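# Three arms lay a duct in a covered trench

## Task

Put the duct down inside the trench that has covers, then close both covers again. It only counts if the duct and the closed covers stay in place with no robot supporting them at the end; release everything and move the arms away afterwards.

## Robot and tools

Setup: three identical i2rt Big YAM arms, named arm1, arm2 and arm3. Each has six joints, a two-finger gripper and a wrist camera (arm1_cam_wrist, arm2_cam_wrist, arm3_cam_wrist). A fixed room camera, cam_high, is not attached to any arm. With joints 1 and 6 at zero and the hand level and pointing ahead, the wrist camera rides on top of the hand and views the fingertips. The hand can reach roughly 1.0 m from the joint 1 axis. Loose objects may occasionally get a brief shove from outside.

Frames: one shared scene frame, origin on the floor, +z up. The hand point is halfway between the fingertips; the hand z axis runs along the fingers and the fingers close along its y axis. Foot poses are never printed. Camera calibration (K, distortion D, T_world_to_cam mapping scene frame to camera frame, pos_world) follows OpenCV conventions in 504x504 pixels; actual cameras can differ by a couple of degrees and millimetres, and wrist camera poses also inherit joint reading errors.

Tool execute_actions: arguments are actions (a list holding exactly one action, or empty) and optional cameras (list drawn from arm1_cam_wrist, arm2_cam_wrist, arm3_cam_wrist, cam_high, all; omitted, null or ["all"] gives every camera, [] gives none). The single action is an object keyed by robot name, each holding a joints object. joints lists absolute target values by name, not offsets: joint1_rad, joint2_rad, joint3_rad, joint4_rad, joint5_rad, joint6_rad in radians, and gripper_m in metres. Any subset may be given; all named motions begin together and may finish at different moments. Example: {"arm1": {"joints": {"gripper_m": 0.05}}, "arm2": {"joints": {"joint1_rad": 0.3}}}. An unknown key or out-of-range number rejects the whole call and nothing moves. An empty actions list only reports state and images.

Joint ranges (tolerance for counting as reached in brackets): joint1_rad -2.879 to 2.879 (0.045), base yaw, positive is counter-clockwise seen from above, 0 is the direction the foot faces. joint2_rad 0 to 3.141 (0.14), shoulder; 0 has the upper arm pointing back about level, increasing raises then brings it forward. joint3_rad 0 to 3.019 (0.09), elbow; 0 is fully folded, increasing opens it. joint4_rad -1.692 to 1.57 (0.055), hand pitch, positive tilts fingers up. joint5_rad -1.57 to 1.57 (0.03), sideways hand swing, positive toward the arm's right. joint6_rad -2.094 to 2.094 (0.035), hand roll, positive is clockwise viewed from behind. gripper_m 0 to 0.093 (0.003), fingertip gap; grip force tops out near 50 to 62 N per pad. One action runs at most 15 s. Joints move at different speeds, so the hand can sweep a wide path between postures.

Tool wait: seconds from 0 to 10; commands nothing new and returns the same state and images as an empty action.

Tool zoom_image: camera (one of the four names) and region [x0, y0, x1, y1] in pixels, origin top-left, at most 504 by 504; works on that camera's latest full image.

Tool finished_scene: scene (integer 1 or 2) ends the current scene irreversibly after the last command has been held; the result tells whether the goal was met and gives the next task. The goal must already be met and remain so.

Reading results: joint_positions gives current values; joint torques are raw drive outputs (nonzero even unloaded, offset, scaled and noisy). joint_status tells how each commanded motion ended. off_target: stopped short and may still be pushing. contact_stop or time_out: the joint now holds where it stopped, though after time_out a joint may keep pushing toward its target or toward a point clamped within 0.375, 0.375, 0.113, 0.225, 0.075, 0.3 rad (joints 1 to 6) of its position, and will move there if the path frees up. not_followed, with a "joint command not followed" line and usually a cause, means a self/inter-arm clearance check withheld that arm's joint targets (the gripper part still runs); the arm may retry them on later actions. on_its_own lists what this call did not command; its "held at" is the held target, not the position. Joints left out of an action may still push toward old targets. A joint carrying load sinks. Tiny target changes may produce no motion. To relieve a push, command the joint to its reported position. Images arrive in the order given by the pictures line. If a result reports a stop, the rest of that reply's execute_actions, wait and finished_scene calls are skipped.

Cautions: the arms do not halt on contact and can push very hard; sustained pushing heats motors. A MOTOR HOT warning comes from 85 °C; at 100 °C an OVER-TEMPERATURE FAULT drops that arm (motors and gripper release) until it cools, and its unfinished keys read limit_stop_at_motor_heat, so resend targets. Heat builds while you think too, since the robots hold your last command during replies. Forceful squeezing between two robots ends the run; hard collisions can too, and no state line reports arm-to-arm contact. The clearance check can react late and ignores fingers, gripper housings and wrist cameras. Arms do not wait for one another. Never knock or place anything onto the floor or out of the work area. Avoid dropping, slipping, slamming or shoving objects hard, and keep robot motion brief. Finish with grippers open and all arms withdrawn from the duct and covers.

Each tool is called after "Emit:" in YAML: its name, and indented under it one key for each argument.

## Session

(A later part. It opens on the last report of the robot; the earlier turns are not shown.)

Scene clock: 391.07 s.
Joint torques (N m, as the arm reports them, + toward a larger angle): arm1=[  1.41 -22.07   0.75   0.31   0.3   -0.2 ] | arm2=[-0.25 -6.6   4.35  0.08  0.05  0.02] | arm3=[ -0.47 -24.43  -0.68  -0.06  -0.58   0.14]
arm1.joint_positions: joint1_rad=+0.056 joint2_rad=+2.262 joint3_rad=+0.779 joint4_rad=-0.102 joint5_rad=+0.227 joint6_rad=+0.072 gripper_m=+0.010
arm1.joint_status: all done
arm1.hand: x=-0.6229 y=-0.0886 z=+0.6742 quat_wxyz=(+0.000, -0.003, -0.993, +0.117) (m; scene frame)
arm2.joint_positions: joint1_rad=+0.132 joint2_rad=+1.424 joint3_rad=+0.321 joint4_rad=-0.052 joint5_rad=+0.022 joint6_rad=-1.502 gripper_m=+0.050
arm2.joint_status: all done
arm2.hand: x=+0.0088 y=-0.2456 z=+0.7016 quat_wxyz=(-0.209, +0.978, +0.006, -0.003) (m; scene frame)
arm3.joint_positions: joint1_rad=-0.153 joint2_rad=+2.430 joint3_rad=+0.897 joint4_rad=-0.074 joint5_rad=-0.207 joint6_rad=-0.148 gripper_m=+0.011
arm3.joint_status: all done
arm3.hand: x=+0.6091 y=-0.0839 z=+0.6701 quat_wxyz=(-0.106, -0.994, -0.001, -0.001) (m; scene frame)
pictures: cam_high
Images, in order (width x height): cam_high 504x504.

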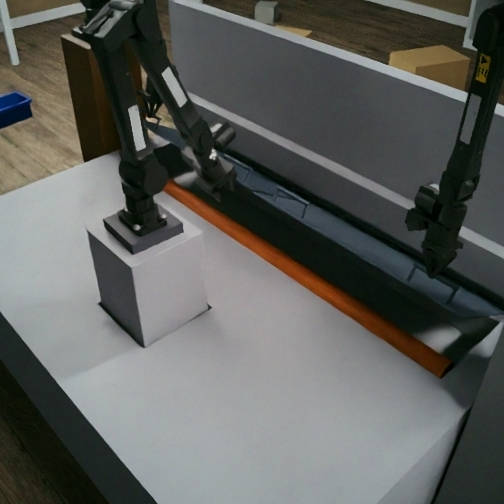

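Emit:
execute_actions:
  actions:
    - {"arm2":{"joints":{"joint2_rad":1.2,"joint3_rad":0.33,"joint4_rad":-0.25}},"arm1":{"joints":{"joint1_rad":-0.059,"joint2_rad":2.279,"joint3_rad":0.817,"joint4_rad":-0.034,"joint5_rad":0.11,"joint6_rad":-0.08}},"arm3":{"joints":{"joint1_rad":-0.032,"joint2_rad":2.424,"joint3_rad":0.924,"joint4_rad":-0.001,"joint5_rad":-0.1,"joint6_rad":-0.007}}}
  cameras: []

Emit:
execute_actions:
  actions:
    - {"arm1":{"joints":{"joint1_rad":-0.175,"joint2_rad":2.384,"joint3_rad":0.865,"joint4_rad":0.003,"joint5_rad":-0.009,"joint6_rad":-0.19}},"arm3":{"joints":{"joint1_rad":0.082,"joint2_rad":2.522,"joint3_rad":0.975,"joint4_rad":0.038,"joint5_rad":0.02,"joint6_rad":0.1}}}
  cameras: ["cam_high"]

Scene clock: 396.83 s.
Joint torques (N m, as the arm reports them, + toward a larger angle): arm1=[  1.1  -22.96   0.16   0.47   0.1   -0.25] | arm2=[-0.16 -5.06  5.71  0.14  0.02  0.02] | arm3=[  0.24 -25.61  -1.04   0.25  -0.43   0.17]
arm1.joint_positions: joint1_rad=-0.065 joint2_rad=+2.355 joint3_rad=+0.816 joint4_rad=-0.033 joint5_rad=+0.114 joint6_rad=-0.054 gripper_m=+0.010
arm1.joint_status: all done
arm1.hand: x=-0.6229 y=-0.1117 z=+0.6415 quat_wxyz=(+0.004, -0.001, -0.998, +0.061) (m; scene frame)
arm2.joint_positions: joint1_rad=+0.132 joint2_rad=+1.203 joint3_rad=+0.321 joint4_rad=-0.232 joint5_rad=+0.022 joint6_rad=-1.502 gripper_m=+0.050
arm2.joint_status: all done
arm2.hand: x=+0.0090 y=-0.2507 z=+0.7451 quat_wxyz=(-0.230, +0.973, +0.005, -0.005) (m; scene frame)
arm3.joint_positions: joint1_rad=-0.033 joint2_rad=+2.514 joint3_rad=+0.931 joint4_rad=+0.000 joint5_rad=-0.093 joint6_rad=-0.025 gripper_m=+0.011
arm3.joint_status: all done
arm3.hand: x=+0.6083 y=-0.1077 z=+0.6383 quat_wxyz=(-0.048, -0.999, +0.000, -0.004) (m; scene frame)
pictures: none
No camera images: the call's "cameras" was empty. Leave "cameras" out to get every camera's image.

Scene clock: 397.73 s.
Joint torques (N m, as the arm reports them, + toward a larger angle): arm1=[  0.57 -24.12  -1.17   0.2   -0.12  -0.24] | arm2=[-0.22 -5.    5.85  0.21  0.05  0.04] | arm3=[  0.74 -25.67  -1.86   0.1   -0.04   0.16]
arm1.joint_positions: joint1_rad=-0.174 joint2_rad=+2.460 joint3_rad=+0.874 joint4_rad=+0.010 joint5_rad=-0.001 joint6_rad=-0.164 gripper_m=+0.010
arm1.joint_status: all done
arm1.hand: x=-0.6235 y=-0.1306 z=+0.6061 quat_wxyz=(+0.003, -0.001, -1.000, +0.003) (m; scene frame)
arm2.joint_positions: joint1_rad=+0.132 joint2_rad=+1.203 joint3_rad=+0.321 joint4_rad=-0.232 joint5_rad=+0.022 joint6_rad=-1.502 gripper_m=+0.050
arm2.joint_status: not commanded
arm2.hand: x=+0.0090 y=-0.2507 z=+0.7451 quat_wxyz=(-0.230, +0.973, +0.005, -0.005) (m; scene frame)
arm3.joint_positions: joint1_rad=+0.075 joint2_rad=+2.611 joint3_rad=+0.990 joint4_rad=+0.043 joint5_rad=+0.020 joint6_rad=+0.085 gripper_m=+0.011
arm3.joint_status: all done
arm3.hand: x=+0.6088 y=-0.1275 z=+0.6036 quat_wxyz=(+0.009, -1.000, +0.000, -0.002) (m; scene frame)
pictures: cam_high
Images, in order (width x height): cam_high 504x504.

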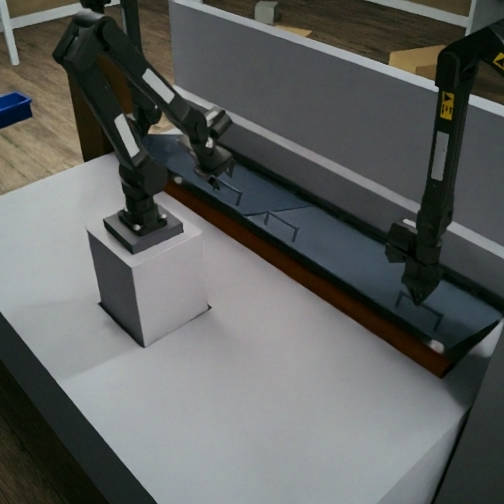

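Emit:
execute_actions:
  actions:
    - {"arm1":{"joints":{"joint1_rad":-0.265,"joint2_rad":2.489,"joint3_rad":0.943,"joint4_rad":-0.018,"joint5_rad":-0.119,"joint6_rad":-0.272}},"arm3":{"joints":{"joint1_rad":0.171,"joint2_rad":2.628,"joint3_rad":1.06,"joint4_rad":0.019,"joint5_rad":0.126,"joint6_rad":0.19}}}
  cameras: []

Emit:
execute_actions:
  actions:
    - {"arm1":{"joints":{"joint1_rad":-0.34,"joint2_rad":2.601,"joint3_rad":1.038,"joint4_rad":-0.058,"joint5_rad":-0.216,"joint6_rad":-0.353}},"arm3":{"joints":{"joint1_rad":0.251,"joint2_rad":2.732,"joint3_rad":1.153,"joint4_rad":-0.022,"joint5_rad":0.235,"joint6_rad":0.276}}}
  cameras: ["cam_high"]

Scene clock: 404.37 s.
Joint torques (N m, as the arm reports them, + toward a larger angle): arm1=[  0.63 -24.48  -1.88  -0.24  -0.47  -0.22] | arm2=[-0.35 -5.18  5.83  0.15  0.03  0.03] | arm3=[  0.62 -26.18  -2.32  -0.16   0.41   0.16]
arm1.joint_positions: joint1_rad=-0.260 joint2_rad=+2.562 joint3_rad=+0.957 joint4_rad=-0.003 joint5_rad=-0.102 joint6_rad=-0.251 gripper_m=+0.010
arm1.joint_status: all done
arm1.hand: x=-0.6237 y=-0.1441 z=+0.5721 quat_wxyz=(+0.006, -0.001, -0.999, -0.050) (m; scene frame)
arm2.joint_positions: joint1_rad=+0.132 joint2_rad=+1.203 joint3_rad=+0.321 joint4_rad=-0.232 joint5_rad=+0.022 joint6_rad=-1.502 gripper_m=+0.050
arm2.joint_status: not commanded
arm2.hand: x=+0.0090 y=-0.2507 z=+0.7451 quat_wxyz=(-0.230, +0.973, +0.005, -0.005) (m; scene frame)
arm3.joint_positions: joint1_rad=+0.162 joint2_rad=+2.713 joint3_rad=+1.078 joint4_rad=+0.031 joint5_rad=+0.118 joint6_rad=+0.175 gripper_m=+0.011
arm3.joint_status: all done
arm3.hand: x=+0.6092 y=-0.1423 z=+0.5677 quat_wxyz=(+0.060, -0.998, +0.001, -0.005) (m; scene frame)
pictures: none
No camera images: the call's "cameras" was empty. Leave "cameras" out to get every camera's image.

Scene clock: 405.20 s.
Joint torques (N m, as the arm reports them, + toward a larger angle): arm1=[ -0.28 -24.39  -2.2   -0.66  -0.67  -0.23] | arm2=[-0.46 -4.88  5.83  0.13  0.02  0.05] | arm3=[  1.29 -25.59  -2.67  -0.71   0.8    0.18]
arm1.joint_positions: joint1_rad=-0.332 joint2_rad=+2.671 joint3_rad=+1.057 joint4_rad=-0.036 joint5_rad=-0.196 joint6_rad=-0.330 gripper_m=+0.010
arm1.joint_status: all done
arm1.hand: x=-0.6238 y=-0.1543 z=+0.5360 quat_wxyz=(+0.006, +0.000, -0.995, -0.101) (m; scene frame)
arm2.joint_positions: joint1_rad=+0.132 joint2_rad=+1.203 joint3_rad=+0.321 joint4_rad=-0.232 joint5_rad=+0.022 joint6_rad=-1.502 gripper_m=+0.050
arm2.joint_status: not commanded
arm2.hand: x=+0.0090 y=-0.2507 z=+0.7451 quat_wxyz=(-0.230, +0.973, +0.005, -0.005) (m; scene frame)
arm3.joint_positions: joint1_rad=+0.237 joint2_rad=+2.812 joint3_rad=+1.176 joint4_rad=-0.003 joint5_rad=+0.220 joint6_rad=+0.259 gripper_m=+0.011
arm3.joint_status: all done
arm3.hand: x=+0.6097 y=-0.1523 z=+0.5342 quat_wxyz=(+0.113, -0.994, +0.002, -0.004) (m; scene frame)
pictures: cam_high
Images, in order (width x height): cam_high 504x504.

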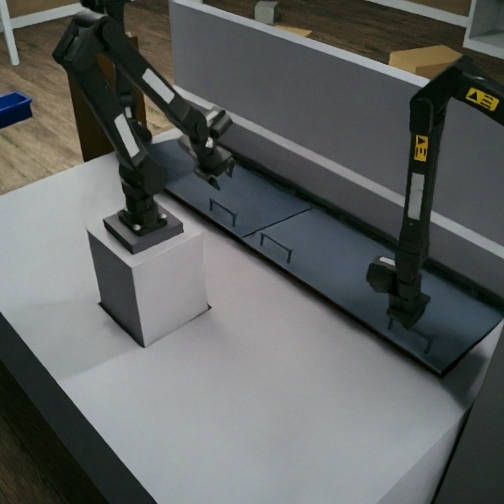

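Emit:
execute_actions:
  actions:
    - {"arm1":{"joints":{"joint1_rad":-0.378,"joint2_rad":2.665,"joint3_rad":1.108,"joint4_rad":-0.098,"joint5_rad":-0.27,"joint6_rad":-0.39}},"arm3":{"joints":{"joint1_rad":0.286,"joint2_rad":2.79,"joint3_rad":1.219,"joint4_rad":-0.058,"joint5_rad":0.292,"joint6_rad":0.312}}}
  cameras: []

Emit:
execute_actions:
  actions:
    - {"arm1":{"joints":{"joint1_rad":-0.398,"joint2_rad":2.70,"joint3_rad":1.148,"joint4_rad":-0.124,"joint5_rad":-0.306,"joint6_rad":-0.415}},"arm3":{"joints":{"joint1_rad":0.306,"joint2_rad":2.823,"joint3_rad":1.26,"joint4_rad":-0.082,"joint5_rad":0.326,"joint6_rad":0.333}}}
  cameras: ["cam_high"]

Scene clock: 414.67 s.
Joint torques (N m, as the arm reports them, + toward a larger angle): arm1=[ -0.32 -23.97  -1.73  -1.    -0.85  -0.23] | arm2=[-0.33 -5.06  5.79  0.1   0.04  0.04] | arm3=[  1.37 -25.55  -2.19  -1.1    1.15   0.17]
arm1.joint_positions: joint1_rad=-0.365 joint2_rad=+2.731 joint3_rad=+1.121 joint4_rad=-0.068 joint5_rad=-0.245 joint6_rad=-0.369 gripper_m=+0.010
arm1.joint_status: all done
arm1.hand: x=-0.6234 y=-0.1583 z=+0.5161 quat_wxyz=(+0.007, +0.000, -0.992, -0.129) (m; scene frame)
arm2.joint_positions: joint1_rad=+0.132 joint2_rad=+1.203 joint3_rad=+0.321 joint4_rad=-0.232 joint5_rad=+0.022 joint6_rad=-1.502 gripper_m=+0.050
arm2.joint_status: not commanded
arm2.hand: x=+0.0090 y=-0.2507 z=+0.7451 quat_wxyz=(-0.230, +0.973, +0.005, -0.005) (m; scene frame)
arm3.joint_positions: joint1_rad=+0.270 joint2_rad=+2.864 joint3_rad=+1.235 joint4_rad=-0.032 joint5_rad=+0.270 joint6_rad=+0.296 gripper_m=+0.011
arm3.joint_status: all done
arm3.hand: x=+0.6094 y=-0.1562 z=+0.5164 quat_wxyz=(+0.140, -0.990, +0.002, -0.003) (m; scene frame)
pictures: none
No camera images: the call's "cameras" was empty. Leave "cameras" out to get every camera's image.

Scene clock: 415.30 s.
Joint torques (N m, as the arm reports them, + toward a larger angle): arm1=[ -0.34 -23.66  -1.44  -1.16  -0.99  -0.23] | arm2=[-0.42 -4.94  5.84  0.18  0.05  0.06] | arm3=[  1.43 -25.2   -1.8   -1.26   1.31   0.17]
arm1.joint_positions: joint1_rad=-0.384 joint2_rad=+2.762 joint3_rad=+1.156 joint4_rad=-0.093 joint5_rad=-0.278 joint6_rad=-0.393 gripper_m=+0.010
arm1.joint_status: all done
arm1.hand: x=-0.6232 y=-0.1597 z=+0.5063 quat_wxyz=(+0.007, +0.000, -0.989, -0.148) (m; scene frame)
arm2.joint_positions: joint1_rad=+0.132 joint2_rad=+1.203 joint3_rad=+0.321 joint4_rad=-0.232 joint5_rad=+0.022 joint6_rad=-1.502 gripper_m=+0.050
arm2.joint_status: not commanded
arm2.hand: x=+0.0090 y=-0.2507 z=+0.7451 quat_wxyz=(-0.230, +0.973, +0.005, -0.005) (m; scene frame)
arm3.joint_positions: joint1_rad=+0.290 joint2_rad=+2.894 joint3_rad=+1.272 joint4_rad=-0.054 joint5_rad=+0.301 joint6_rad=+0.319 gripper_m=+0.011
arm3.joint_status: all done
arm3.hand: x=+0.6091 y=-0.1581 z=+0.5066 quat_wxyz=(+0.157, -0.988, +0.002, -0.003) (m; scene frame)
pictures: cam_high
Images, in order (width x height): cam_high 504x504.

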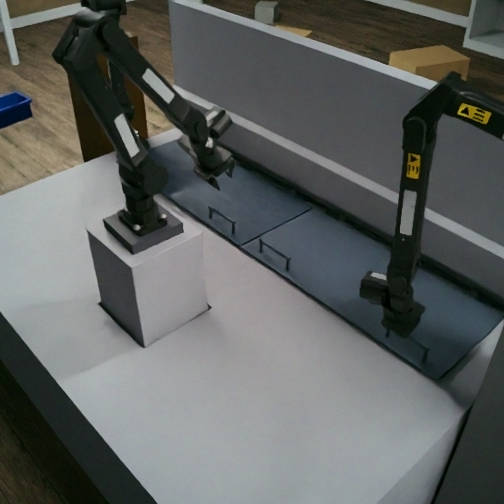

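Emit:
execute_actions:
  actions:
    - {"arm1":{"joints":{"joint1_rad":-0.41,"joint2_rad":2.725,"joint3_rad":1.176,"joint4_rad":-0.138,"joint5_rad":-0.318,"joint6_rad":-0.428}},"arm3":{"joints":{"joint1_rad":0.318,"joint2_rad":2.848,"joint3_rad":1.288,"joint4_rad":-0.096,"joint5_rad":0.34,"joint6_rad":0.346}}}
  cameras: []

Emit:
execute_actions:
  actions:
    - {"arm1":{"joints":{"joint1_rad":-0.416,"joint2_rad":2.745,"joint3_rad":1.192,"joint4_rad":-0.142,"joint5_rad":-0.325,"joint6_rad":-0.432}},"arm3":{"joints":{"joint1_rad":0.324,"joint2_rad":2.868,"joint3_rad":1.304,"joint4_rad":-0.1,"joint5_rad":0.346,"joint6_rad":0.35}}}
  cameras: ["cam_high"]

Scene clock: 419.37 s.
Joint torques (N m, as the arm reports them, + toward a larger angle): arm1=[ -0.36 -23.72  -1.41  -1.1   -0.99  -0.21] | arm2=[-0.23 -4.81  5.85  0.13  0.01  0.04] | arm3=[  1.77 -25.08  -1.75  -1.26   1.36   0.17]
arm1.joint_positions: joint1_rad=-0.393 joint2_rad=+2.785 joint3_rad=+1.183 joint4_rad=-0.107 joint5_rad=-0.291 joint6_rad=-0.406 gripper_m=+0.010
arm1.joint_status: all done
arm1.hand: x=-0.6228 y=-0.1612 z=+0.4986 quat_wxyz=(+0.008, +0.001, -0.988, -0.156) (m; scene frame)
arm2.joint_positions: joint1_rad=+0.132 joint2_rad=+1.203 joint3_rad=+0.321 joint4_rad=-0.232 joint5_rad=+0.022 joint6_rad=-1.502 gripper_m=+0.050
arm2.joint_status: not commanded
arm2.hand: x=+0.0090 y=-0.2507 z=+0.7451 quat_wxyz=(-0.230, +0.973, +0.005, -0.005) (m; scene frame)
arm3.joint_positions: joint1_rad=+0.299 joint2_rad=+2.916 joint3_rad=+1.299 joint4_rad=-0.068 joint5_rad=+0.314 joint6_rad=+0.332 gripper_m=+0.011
arm3.joint_status: all done
arm3.hand: x=+0.6088 y=-0.1597 z=+0.4990 quat_wxyz=(+0.165, -0.986, +0.003, -0.004) (m; scene frame)
pictures: none
No camera images: the call's "cameras" was empty. Leave "cameras" out to get every camera's image.

Scene clock: 419.87 s.
Joint torques (N m, as the arm reports them, + toward a larger angle): arm1=[ -0.61 -22.13  -0.63  -0.89  -0.82  -0.22] | arm2=[-0.35 -4.98  5.82  0.22  0.04  0.02] | arm3=[  1.61 -23.5   -0.96  -0.98   1.16   0.15]
arm1.joint_positions: joint1_rad=-0.399 joint2_rad=+2.790 joint3_rad=+1.190 joint4_rad=-0.117 joint5_rad=-0.303 joint6_rad=-0.412 gripper_m=+0.010
arm1.joint_status: all done
arm1.hand: x=-0.6230 y=-0.1612 z=+0.4974 quat_wxyz=(+0.008, +0.000, -0.987, -0.163) (m; scene frame)
arm2.joint_positions: joint1_rad=+0.132 joint2_rad=+1.203 joint3_rad=+0.321 joint4_rad=-0.232 joint5_rad=+0.022 joint6_rad=-1.502 gripper_m=+0.050
arm2.joint_status: not commanded
arm2.hand: x=+0.0090 y=-0.2507 z=+0.7451 quat_wxyz=(-0.230, +0.973, +0.005, -0.005) (m; scene frame)
arm3.joint_positions: joint1_rad=+0.304 joint2_rad=+2.920 joint3_rad=+1.305 joint4_rad=-0.077 joint5_rad=+0.324 joint6_rad=+0.337 gripper_m=+0.011
arm3.joint_status: all done
arm3.hand: x=+0.6087 y=-0.1599 z=+0.4983 quat_wxyz=(+0.171, -0.985, +0.002, -0.004) (m; scene frame)
pictures: cam_high
Images, in order (width x height): cam_high 504x504.

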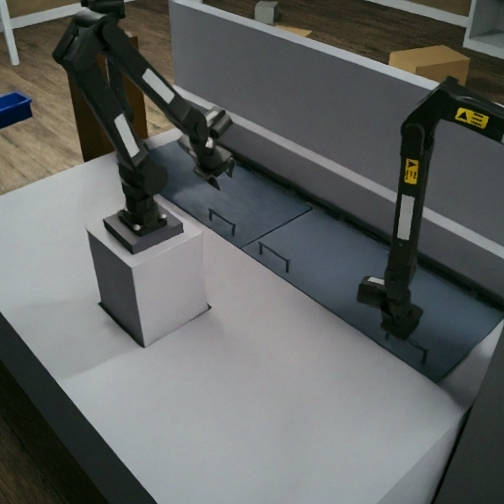

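Emit:
execute_actions:
  actions:
    - {"arm1":{"joints":{"joint1_rad":-0.41,"joint2_rad":2.772,"joint3_rad":1.198,"joint4_rad":-0.135,"joint5_rad":-0.318,"joint6_rad":-0.425}},"arm3":{"joints":{"joint1_rad":0.316,"joint2_rad":2.897,"joint3_rad":1.312,"joint4_rad":-0.093,"joint5_rad":0.338,"joint6_rad":0.345}}}
  cameras: []

Emit:
execute_actions:
  actions:
    - {"arm1":{"joints":{"joint1_rad":-0.406,"joint2_rad":2.792,"joint3_rad":1.202,"joint4_rad":-0.128,"joint5_rad":-0.314,"joint6_rad":-0.42}},"arm3":{"joints":{"joint1_rad":0.312,"joint2_rad":2.92,"joint3_rad":1.316,"joint4_rad":-0.085,"joint5_rad":0.334,"joint6_rad":0.34}}}
  cameras: ["cam_high", "arm1_cam_wrist", "arm3_cam_wrist"]

Scene clock: 438.53 s.
Joint torques (N m, as the arm reports them, + toward a larger angle): arm1=[ -0.18 -19.75  -0.2   -0.51  -0.57  -0.17] | arm2=[-0.16 -4.99  5.79  0.12  0.05  0.02] | arm3=[  1.01 -20.92  -0.46  -0.53   0.81   0.11]
arm1.joint_positions: joint1_rad=-0.399 joint2_rad=+2.792 joint3_rad=+1.192 joint4_rad=-0.118 joint5_rad=-0.303 joint6_rad=-0.412 gripper_m=+0.010
arm1.joint_status: all done
arm1.hand: x=-0.6230 y=-0.1612 z=+0.4970 quat_wxyz=(+0.009, +0.000, -0.987, -0.163) (m; scene frame)
arm2.joint_positions: joint1_rad=+0.132 joint2_rad=+1.203 joint3_rad=+0.321 joint4_rad=-0.232 joint5_rad=+0.022 joint6_rad=-1.502 gripper_m=+0.050
arm2.joint_status: not commanded
arm2.hand: x=+0.0090 y=-0.2507 z=+0.7451 quat_wxyz=(-0.230, +0.973, +0.005, -0.005) (m; scene frame)
arm3.joint_positions: joint1_rad=+0.304 joint2_rad=+2.921 joint3_rad=+1.307 joint4_rad=-0.080 joint5_rad=+0.324 joint6_rad=+0.337 gripper_m=+0.011
arm3.joint_status: all done
arm3.hand: x=+0.6091 y=-0.1597 z=+0.4978 quat_wxyz=(+0.171, -0.985, +0.002, -0.005) (m; scene frame)
pictures: none
No camera images: the call's "cameras" was empty. Leave "cameras" out to get every camera's image.

Scene clock: 439.00 s.
Joint torques (N m, as the arm reports them, + toward a larger angle): arm1=[ -0.06 -17.83   0.05  -0.21  -0.43  -0.11] | arm2=[-0.35 -5.15  5.84  0.19  0.03  0.02] | arm3=[  0.63 -18.91  -0.23  -0.17   0.64   0.06]
arm1.joint_positions: joint1_rad=-0.399 joint2_rad=+2.793 joint3_rad=+1.192 joint4_rad=-0.119 joint5_rad=-0.303 joint6_rad=-0.412 gripper_m=+0.010
arm1.joint_status: all done
arm1.hand: x=-0.6235 y=-0.1610 z=+0.4966 quat_wxyz=(+0.009, +0.000, -0.987, -0.163) (m; scene frame)
arm2.joint_positions: joint1_rad=+0.132 joint2_rad=+1.203 joint3_rad=+0.321 joint4_rad=-0.232 joint5_rad=+0.022 joint6_rad=-1.502 gripper_m=+0.050
arm2.joint_status: not commanded
arm2.hand: x=+0.0090 y=-0.2507 z=+0.7451 quat_wxyz=(-0.230, +0.973, +0.005, -0.005) (m; scene frame)
arm3.joint_positions: joint1_rad=+0.304 joint2_rad=+2.922 joint3_rad=+1.308 joint4_rad=-0.080 joint5_rad=+0.324 joint6_rad=+0.337 gripper_m=+0.011
arm3.joint_status: all done
arm3.hand: x=+0.6093 y=-0.1597 z=+0.4975 quat_wxyz=(+0.171, -0.985, +0.002, -0.005) (m; scene frame)
pictures: arm1_cam_wrist, arm3_cam_wrist, cam_high
camera_calibration (this result's frames):
arm1_cam_wrist: T_world_to_cam=[[0.0116978, -0.947884, -0.3184, 0.0152681], [-0.797417, -0.200965, 0.56898, -0.806218], [-0.603315, 0.247242, -0.75821, 0.168203], [0, 0, 0, 1]] pos_world=[-0.541592, -0.189136, 0.591117]
arm3_cam_wrist: T_world_to_cam=[[-0.00768286, 0.938891, 0.344128, -0.0134859], [0.814114, -0.193958, 0.547356, -0.795187], [0.580655, 0.284365, -0.762874, 0.191797], [0, 0, 0, 1]] pos_world=[0.535902, -0.196112, 0.586208]
Images, in order (width x height): arm1_cam_wrist 504x504, arm3_cam_wrist 504x504, cam_high 504x504.

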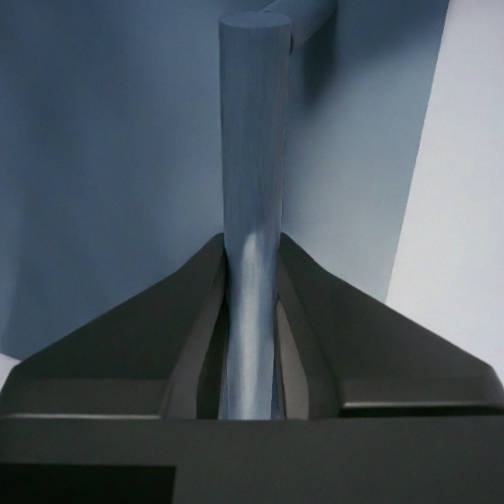

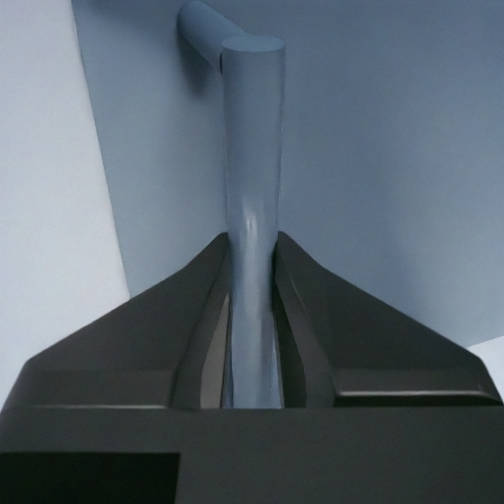

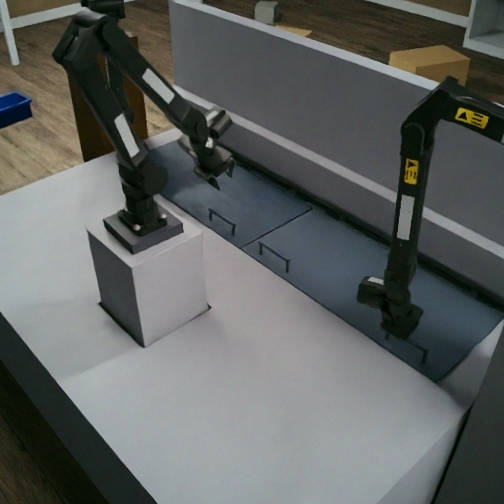

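Emit:
execute_actions:
  actions:
    - {"arm1":{"joints":{"gripper_m":0.06,"joint2_rad":2.785}},"arm3":{"joints":{"gripper_m":0.06,"joint2_rad":2.913}}}
  cameras: ["cam_high", "arm1_cam_wrist", "arm3_cam_wrist"]

Scene clock: 441.93 s.
Joint torques (N m, as the arm reports them, + toward a larger angle): arm1=[  0.06 -18.52  -0.07  -0.17  -0.21  -0.13] | arm2=[-0.09 -5.15  5.83  0.15  0.05  0.05] | arm3=[  0.5  -19.55  -0.5   -0.19   0.34   0.06]
arm1.joint_positions: joint1_rad=-0.399 joint2_rad=+2.793 joint3_rad=+1.194 joint4_rad=-0.120 joint5_rad=-0.309 joint6_rad=-0.412 gripper_m=+0.060
arm1.joint_status: all done
arm1.hand: x=-0.6221 y=-0.1604 z=+0.4969 quat_wxyz=(+0.008, -0.001, -0.986, -0.166) (m; scene frame)
arm2.joint_positions: joint1_rad=+0.132 joint2_rad=+1.203 joint3_rad=+0.321 joint4_rad=-0.232 joint5_rad=+0.022 joint6_rad=-1.502 gripper_m=+0.050
arm2.joint_status: not commanded
arm2.hand: x=+0.0090 y=-0.2507 z=+0.7451 quat_wxyz=(-0.230, +0.973, +0.005, -0.005) (m; scene frame)
arm3.joint_positions: joint1_rad=+0.304 joint2_rad=+2.922 joint3_rad=+1.312 joint4_rad=-0.080 joint5_rad=+0.331 joint6_rad=+0.337 gripper_m=+0.060
arm3.joint_status: all done
arm3.hand: x=+0.6064 y=-0.1594 z=+0.4977 quat_wxyz=(+0.174, -0.985, +0.002, -0.002) (m; scene frame)
pictures: arm1_cam_wrist, arm3_cam_wrist, cam_high
camera_calibration (this result's frames):
arm1_cam_wrist: T_world_to_cam=[[0.0119313, -0.946019, -0.323892, 0.0191259], [-0.799686, -0.203488, 0.564885, -0.804915], [-0.6003, 0.252272, -0.758946, 0.17215], [0, 0, 0, 1]] pos_world=[-0.540566, -0.189126, 0.591532]
arm3_cam_wrist: T_world_to_cam=[[-0.00632742, 0.937087, 0.349039, -0.0173646], [0.81759, -0.196125, 0.54137, -0.7924], [0.575766, 0.288797, -0.764912, 0.198214], [0, 0, 0, 1]] pos_world=[0.533623, -0.196381, 0.586658]
Images, in order (width x height): arm1_cam_wrist 504x504, arm3_cam_wrist 504x504, cam_high 504x504.

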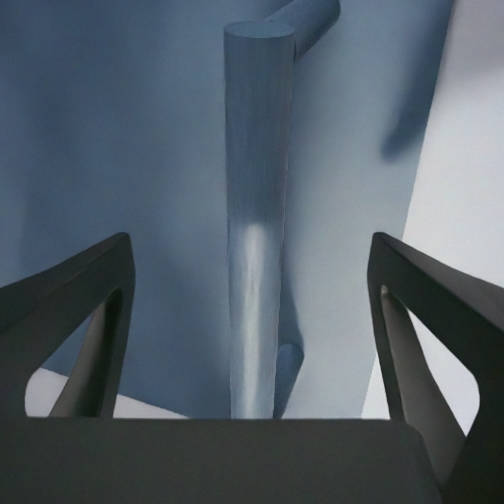

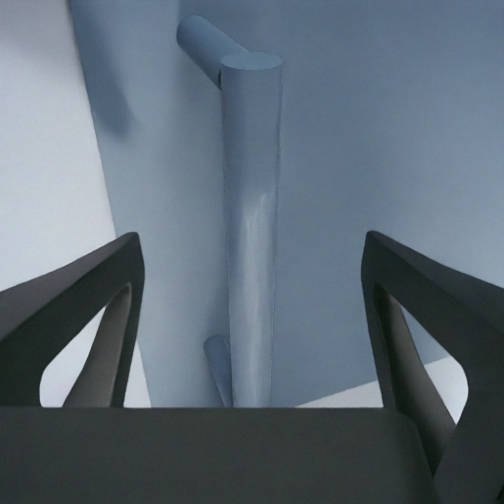

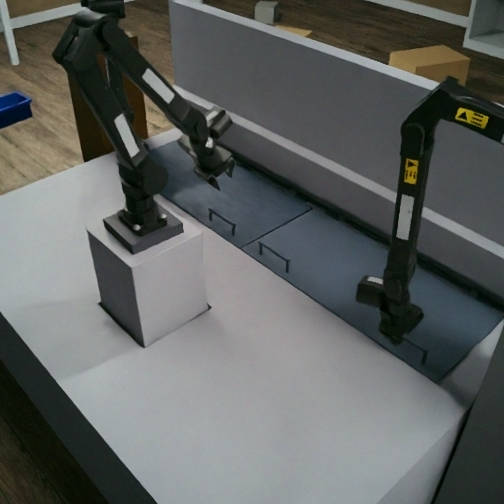

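Emit:
execute_actions:
  actions:
    - {"arm1":{"joints":{"joint1_rad":-0.432,"joint2_rad":2.665,"joint3_rad":1.145,"joint4_rad":-0.185}},"arm3":{"joints":{"joint1_rad":0.336,"joint2_rad":2.80,"joint3_rad":1.25,"joint4_rad":-0.135}}}
  cameras: ["arm1_cam_wrist", "arm3_cam_wrist"]

Emit:
execute_actions:
  actions:
    - {"arm1":{"joints":{"joint1_rad":-0.465,"joint2_rad":2.54,"joint3_rad":1.075,"joint4_rad":-0.225}},"arm3":{"joints":{"joint1_rad":0.37,"joint2_rad":2.675,"joint3_rad":1.165,"joint4_rad":-0.155}}}
  cameras: ["cam_high"]

Scene clock: 445.23 s.
Joint torques (N m, as the arm reports them, + toward a larger angle): arm1=[ -0.01 -17.86   0.02  -0.02  -0.19  -0.12] | arm2=[-0.38 -5.4   5.72  0.21  0.03  0.04] | arm3=[  1.05 -19.45  -0.42  -0.14   0.32   0.06]
arm1.joint_positions: joint1_rad=-0.420 joint2_rad=+2.664 joint3_rad=+1.145 joint4_rad=-0.181 joint5_rad=-0.310 joint6_rad=-0.412 gripper_m=+0.060
arm1.joint_status: all done
arm1.hand: x=-0.6028 y=-0.1766 z=+0.5447 quat_wxyz=(-0.003, -0.010, -0.987, -0.163) (m; scene frame)
arm2.joint_positions: joint1_rad=+0.132 joint2_rad=+1.203 joint3_rad=+0.321 joint4_rad=-0.232 joint5_rad=+0.022 joint6_rad=-1.502 gripper_m=+0.050
arm2.joint_status: not commanded
arm2.hand: x=+0.0090 y=-0.2507 z=+0.7451 quat_wxyz=(-0.230, +0.973, +0.005, -0.005) (m; scene frame)
arm3.joint_positions: joint1_rad=+0.325 joint2_rad=+2.800 joint3_rad=+1.251 joint4_rad=-0.130 joint5_rad=+0.332 joint6_rad=+0.337 gripper_m=+0.060
arm3.joint_status: all done
arm3.hand: x=+0.5876 y=-0.1736 z=+0.5440 quat_wxyz=(+0.172, -0.985, -0.007, +0.005) (m; scene frame)
pictures: arm1_cam_wrist, arm3_cam_wrist
camera_calibration (this result's frames):
arm1_cam_wrist: T_world_to_cam=[[-0.00282835, -0.948255, -0.317498, 0.00627755], [-0.813193, -0.1826, 0.552606, -0.817598], [-0.581987, 0.25975, -0.770598, 0.242793], [0, 0, 0, 1]] pos_world=[-0.523546, -0.206406, 0.640899]
arm3_cam_wrist: T_world_to_cam=[[-0.021476, 0.937931, 0.346157, -0.00976749], [0.827292, -0.177737, 0.532913, -0.802747], [0.561361, 0.297818, -0.772126, 0.262481], [0, 0, 0, 1]] pos_world=[0.51655, -0.211688, 0.633844]
Images, in order (width x height): arm1_cam_wrist 504x504, arm3_cam_wrist 504x504.

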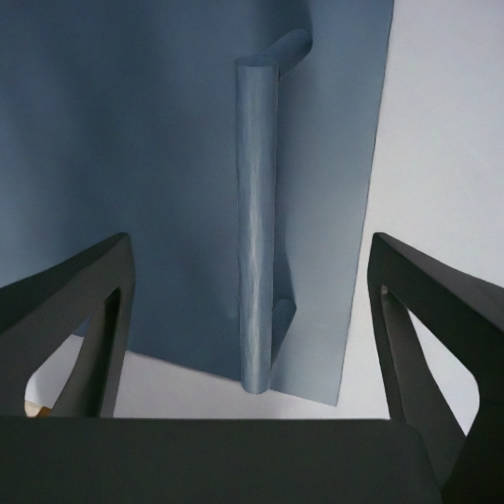

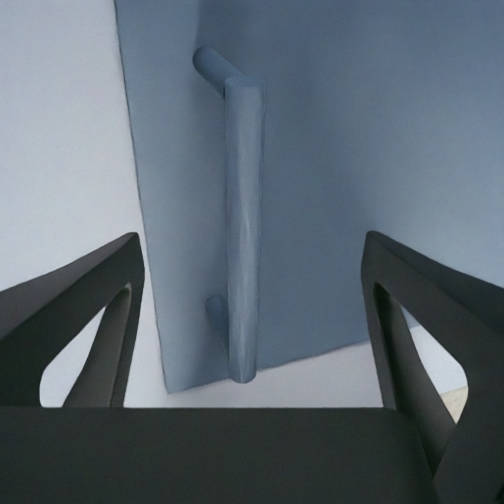

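Scene clock: 446.23 s.
Joint torques (N m, as the arm reports them, + toward a larger angle): arm1=[ -0.24 -18.35   0.7    0.15  -0.19  -0.12] | arm2=[-0.43 -4.94  5.8   0.1   0.04  0.02] | arm3=[  0.6  -19.29  -0.06  -0.01   0.31   0.05]
arm1.joint_positions: joint1_rad=-0.457 joint2_rad=+2.543 joint3_rad=+1.073 joint4_rad=-0.223 joint5_rad=-0.310 joint6_rad=-0.412 gripper_m=+0.060
arm1.joint_status: all done
arm1.hand: x=-0.6031 y=-0.1912 z=+0.5898 quat_wxyz=(-0.009, -0.027, -0.986, -0.161) (m; scene frame)
arm2.joint_positions: joint1_rad=+0.132 joint2_rad=+1.203 joint3_rad=+0.321 joint4_rad=-0.232 joint5_rad=+0.022 joint6_rad=-1.502 gripper_m=+0.050
arm2.joint_status: not commanded
arm2.hand: x=+0.0090 y=-0.2507 z=+0.7451 quat_wxyz=(-0.230, +0.973, +0.005, -0.005) (m; scene frame)
arm3.joint_positions: joint1_rad=+0.362 joint2_rad=+2.676 joint3_rad=+1.166 joint4_rad=-0.152 joint5_rad=+0.332 joint6_rad=+0.337 gripper_m=+0.060
arm3.joint_status: all done
arm3.hand: x=+0.5830 y=-0.1906 z=+0.5907 quat_wxyz=(+0.169, -0.985, -0.024, +0.016) (m; scene frame)
pictures: cam_high
Images, in order (width x height): cam_high 504x504.

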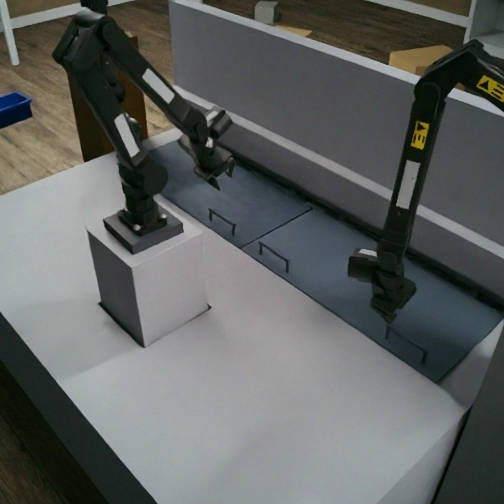

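Emit:
execute_actions:
  actions:
    - {"arm1":{"joints":{"joint2_rad":1.6,"joint3_rad":0.6,"joint4_rad":-0.3}},"arm3":{"joints":{"joint2_rad":1.6,"joint3_rad":0.6,"joint4_rad":-0.3}}}

Scene clock: 450.27 s.
Joint torques (N m, as the arm reports them, + toward a larger angle): arm1=[  0.07 -11.82   4.36   0.96  -0.19  -0.11] | arm2=[-0.37 -5.03  5.74  0.18  0.03  0.05] | arm3=[  0.73 -11.51   4.07   0.74   0.3    0.06]
arm1.joint_positions: joint1_rad=-0.457 joint2_rad=+1.604 joint3_rad=+0.610 joint4_rad=-0.297 joint5_rad=-0.310 joint6_rad=-0.412 gripper_m=+0.060
arm1.joint_status: all done
arm1.hand: x=-0.6086 y=-0.1862 z=+0.8759 quat_wxyz=(-0.188, +0.005, -0.979, -0.078) (m; scene frame)
arm2.joint_positions: joint1_rad=+0.132 joint2_rad=+1.203 joint3_rad=+0.321 joint4_rad=-0.232 joint5_rad=+0.022 joint6_rad=-1.502 gripper_m=+0.050
arm2.joint_status: not commanded
arm2.hand: x=+0.0090 y=-0.2507 z=+0.7451 quat_wxyz=(-0.230, +0.973, +0.005, -0.005) (m; scene frame)
arm3.joint_positions: joint1_rad=+0.362 joint2_rad=+1.602 joint3_rad=+0.601 joint4_rad=-0.296 joint5_rad=+0.332 joint6_rad=+0.337 gripper_m=+0.060
arm3.joint_status: all done
arm3.hand: x=+0.6031 y=-0.1823 z=+0.9253 quat_wxyz=(+0.106, -0.977, +0.006, +0.184) (m; scene frame)
pictures: arm1_cam_wrist, arm2_cam_wrist, arm3_cam_wrist, cam_high
camera_calibration (this result's frames):
arm1_cam_wrist: T_world_to_cam=[[0.0516692, -0.988592, -0.14148, -0.0261974], [-0.967085, -0.0848752, 0.23988, -0.808617], [-0.249152, 0.124429, -0.960438, 0.840823], [0, 0, 0, 1]] pos_world=[-0.571156, -0.199153, 0.997823]
arm2_cam_wrist: T_world_to_cam=[[-0.0083289, 0.904972, 0.42539, -0.0926206], [0.82318, -0.235314, 0.516723, -0.443129], [0.56772, 0.354476, -0.742994, 0.761059], [0, 0, 0, 1]] pos_world=[-0.0680652, -0.290232, 0.833837]
arm3_cam_wrist: T_world_to_cam=[[0.0451828, 0.975699, 0.214408, -0.0446792], [0.969923, -0.0942337, 0.224431, -0.80567], [0.239181, 0.197819, -0.95061, 0.892075], [0, 0, 0, 1]] pos_world=[0.570089, -0.208797, 1.03841]
Images, in order (width x height): arm1_cam_wrist 504x504, arm2_cam_wrist 504x504, arm3_cam_wrist 504x504, cam_high 504x504.

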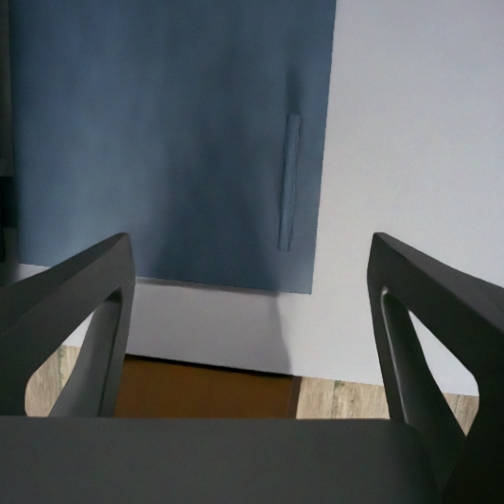

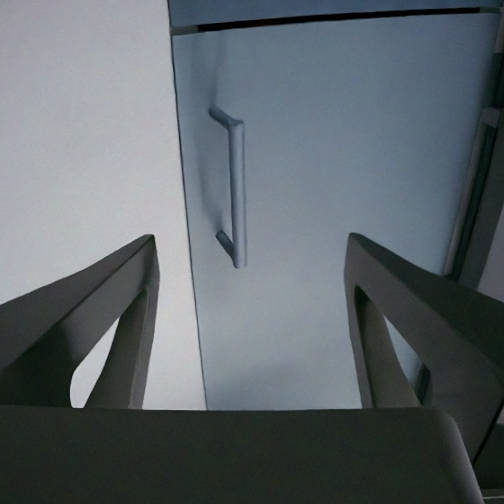

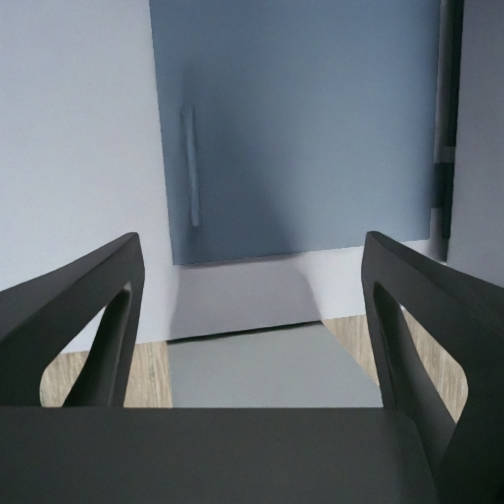

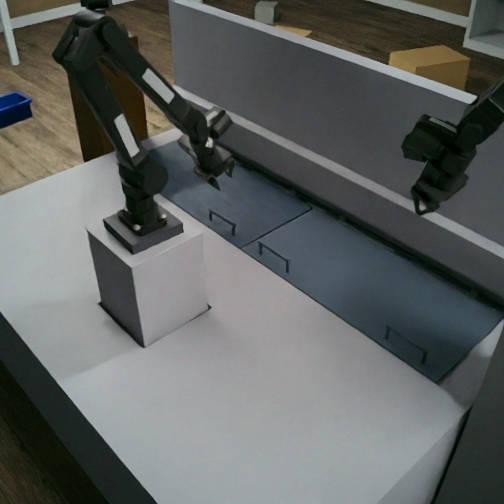

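Emit:
zoom_image:
  camera: "cam_high"
  region: [200, 180, 504, 400]

Region (200, 180, 504, 400) of cam_high's 504x504 image, scaled by 1.658, with more detail than that image has; it fills the top 365 rows of this view, and the rest is white.

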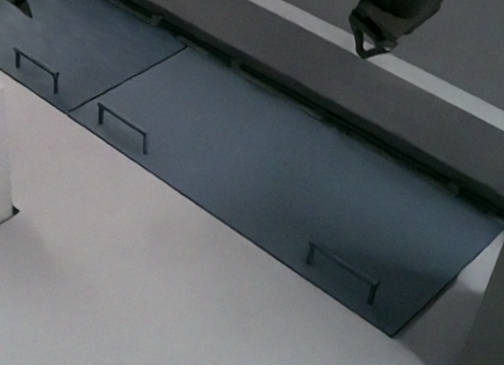

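Both covers are shut flush with the duct inside, and all three arms have let go and moved clear.

Emit:
finished_scene:
  scene: 2

The scene is finished: the task was done.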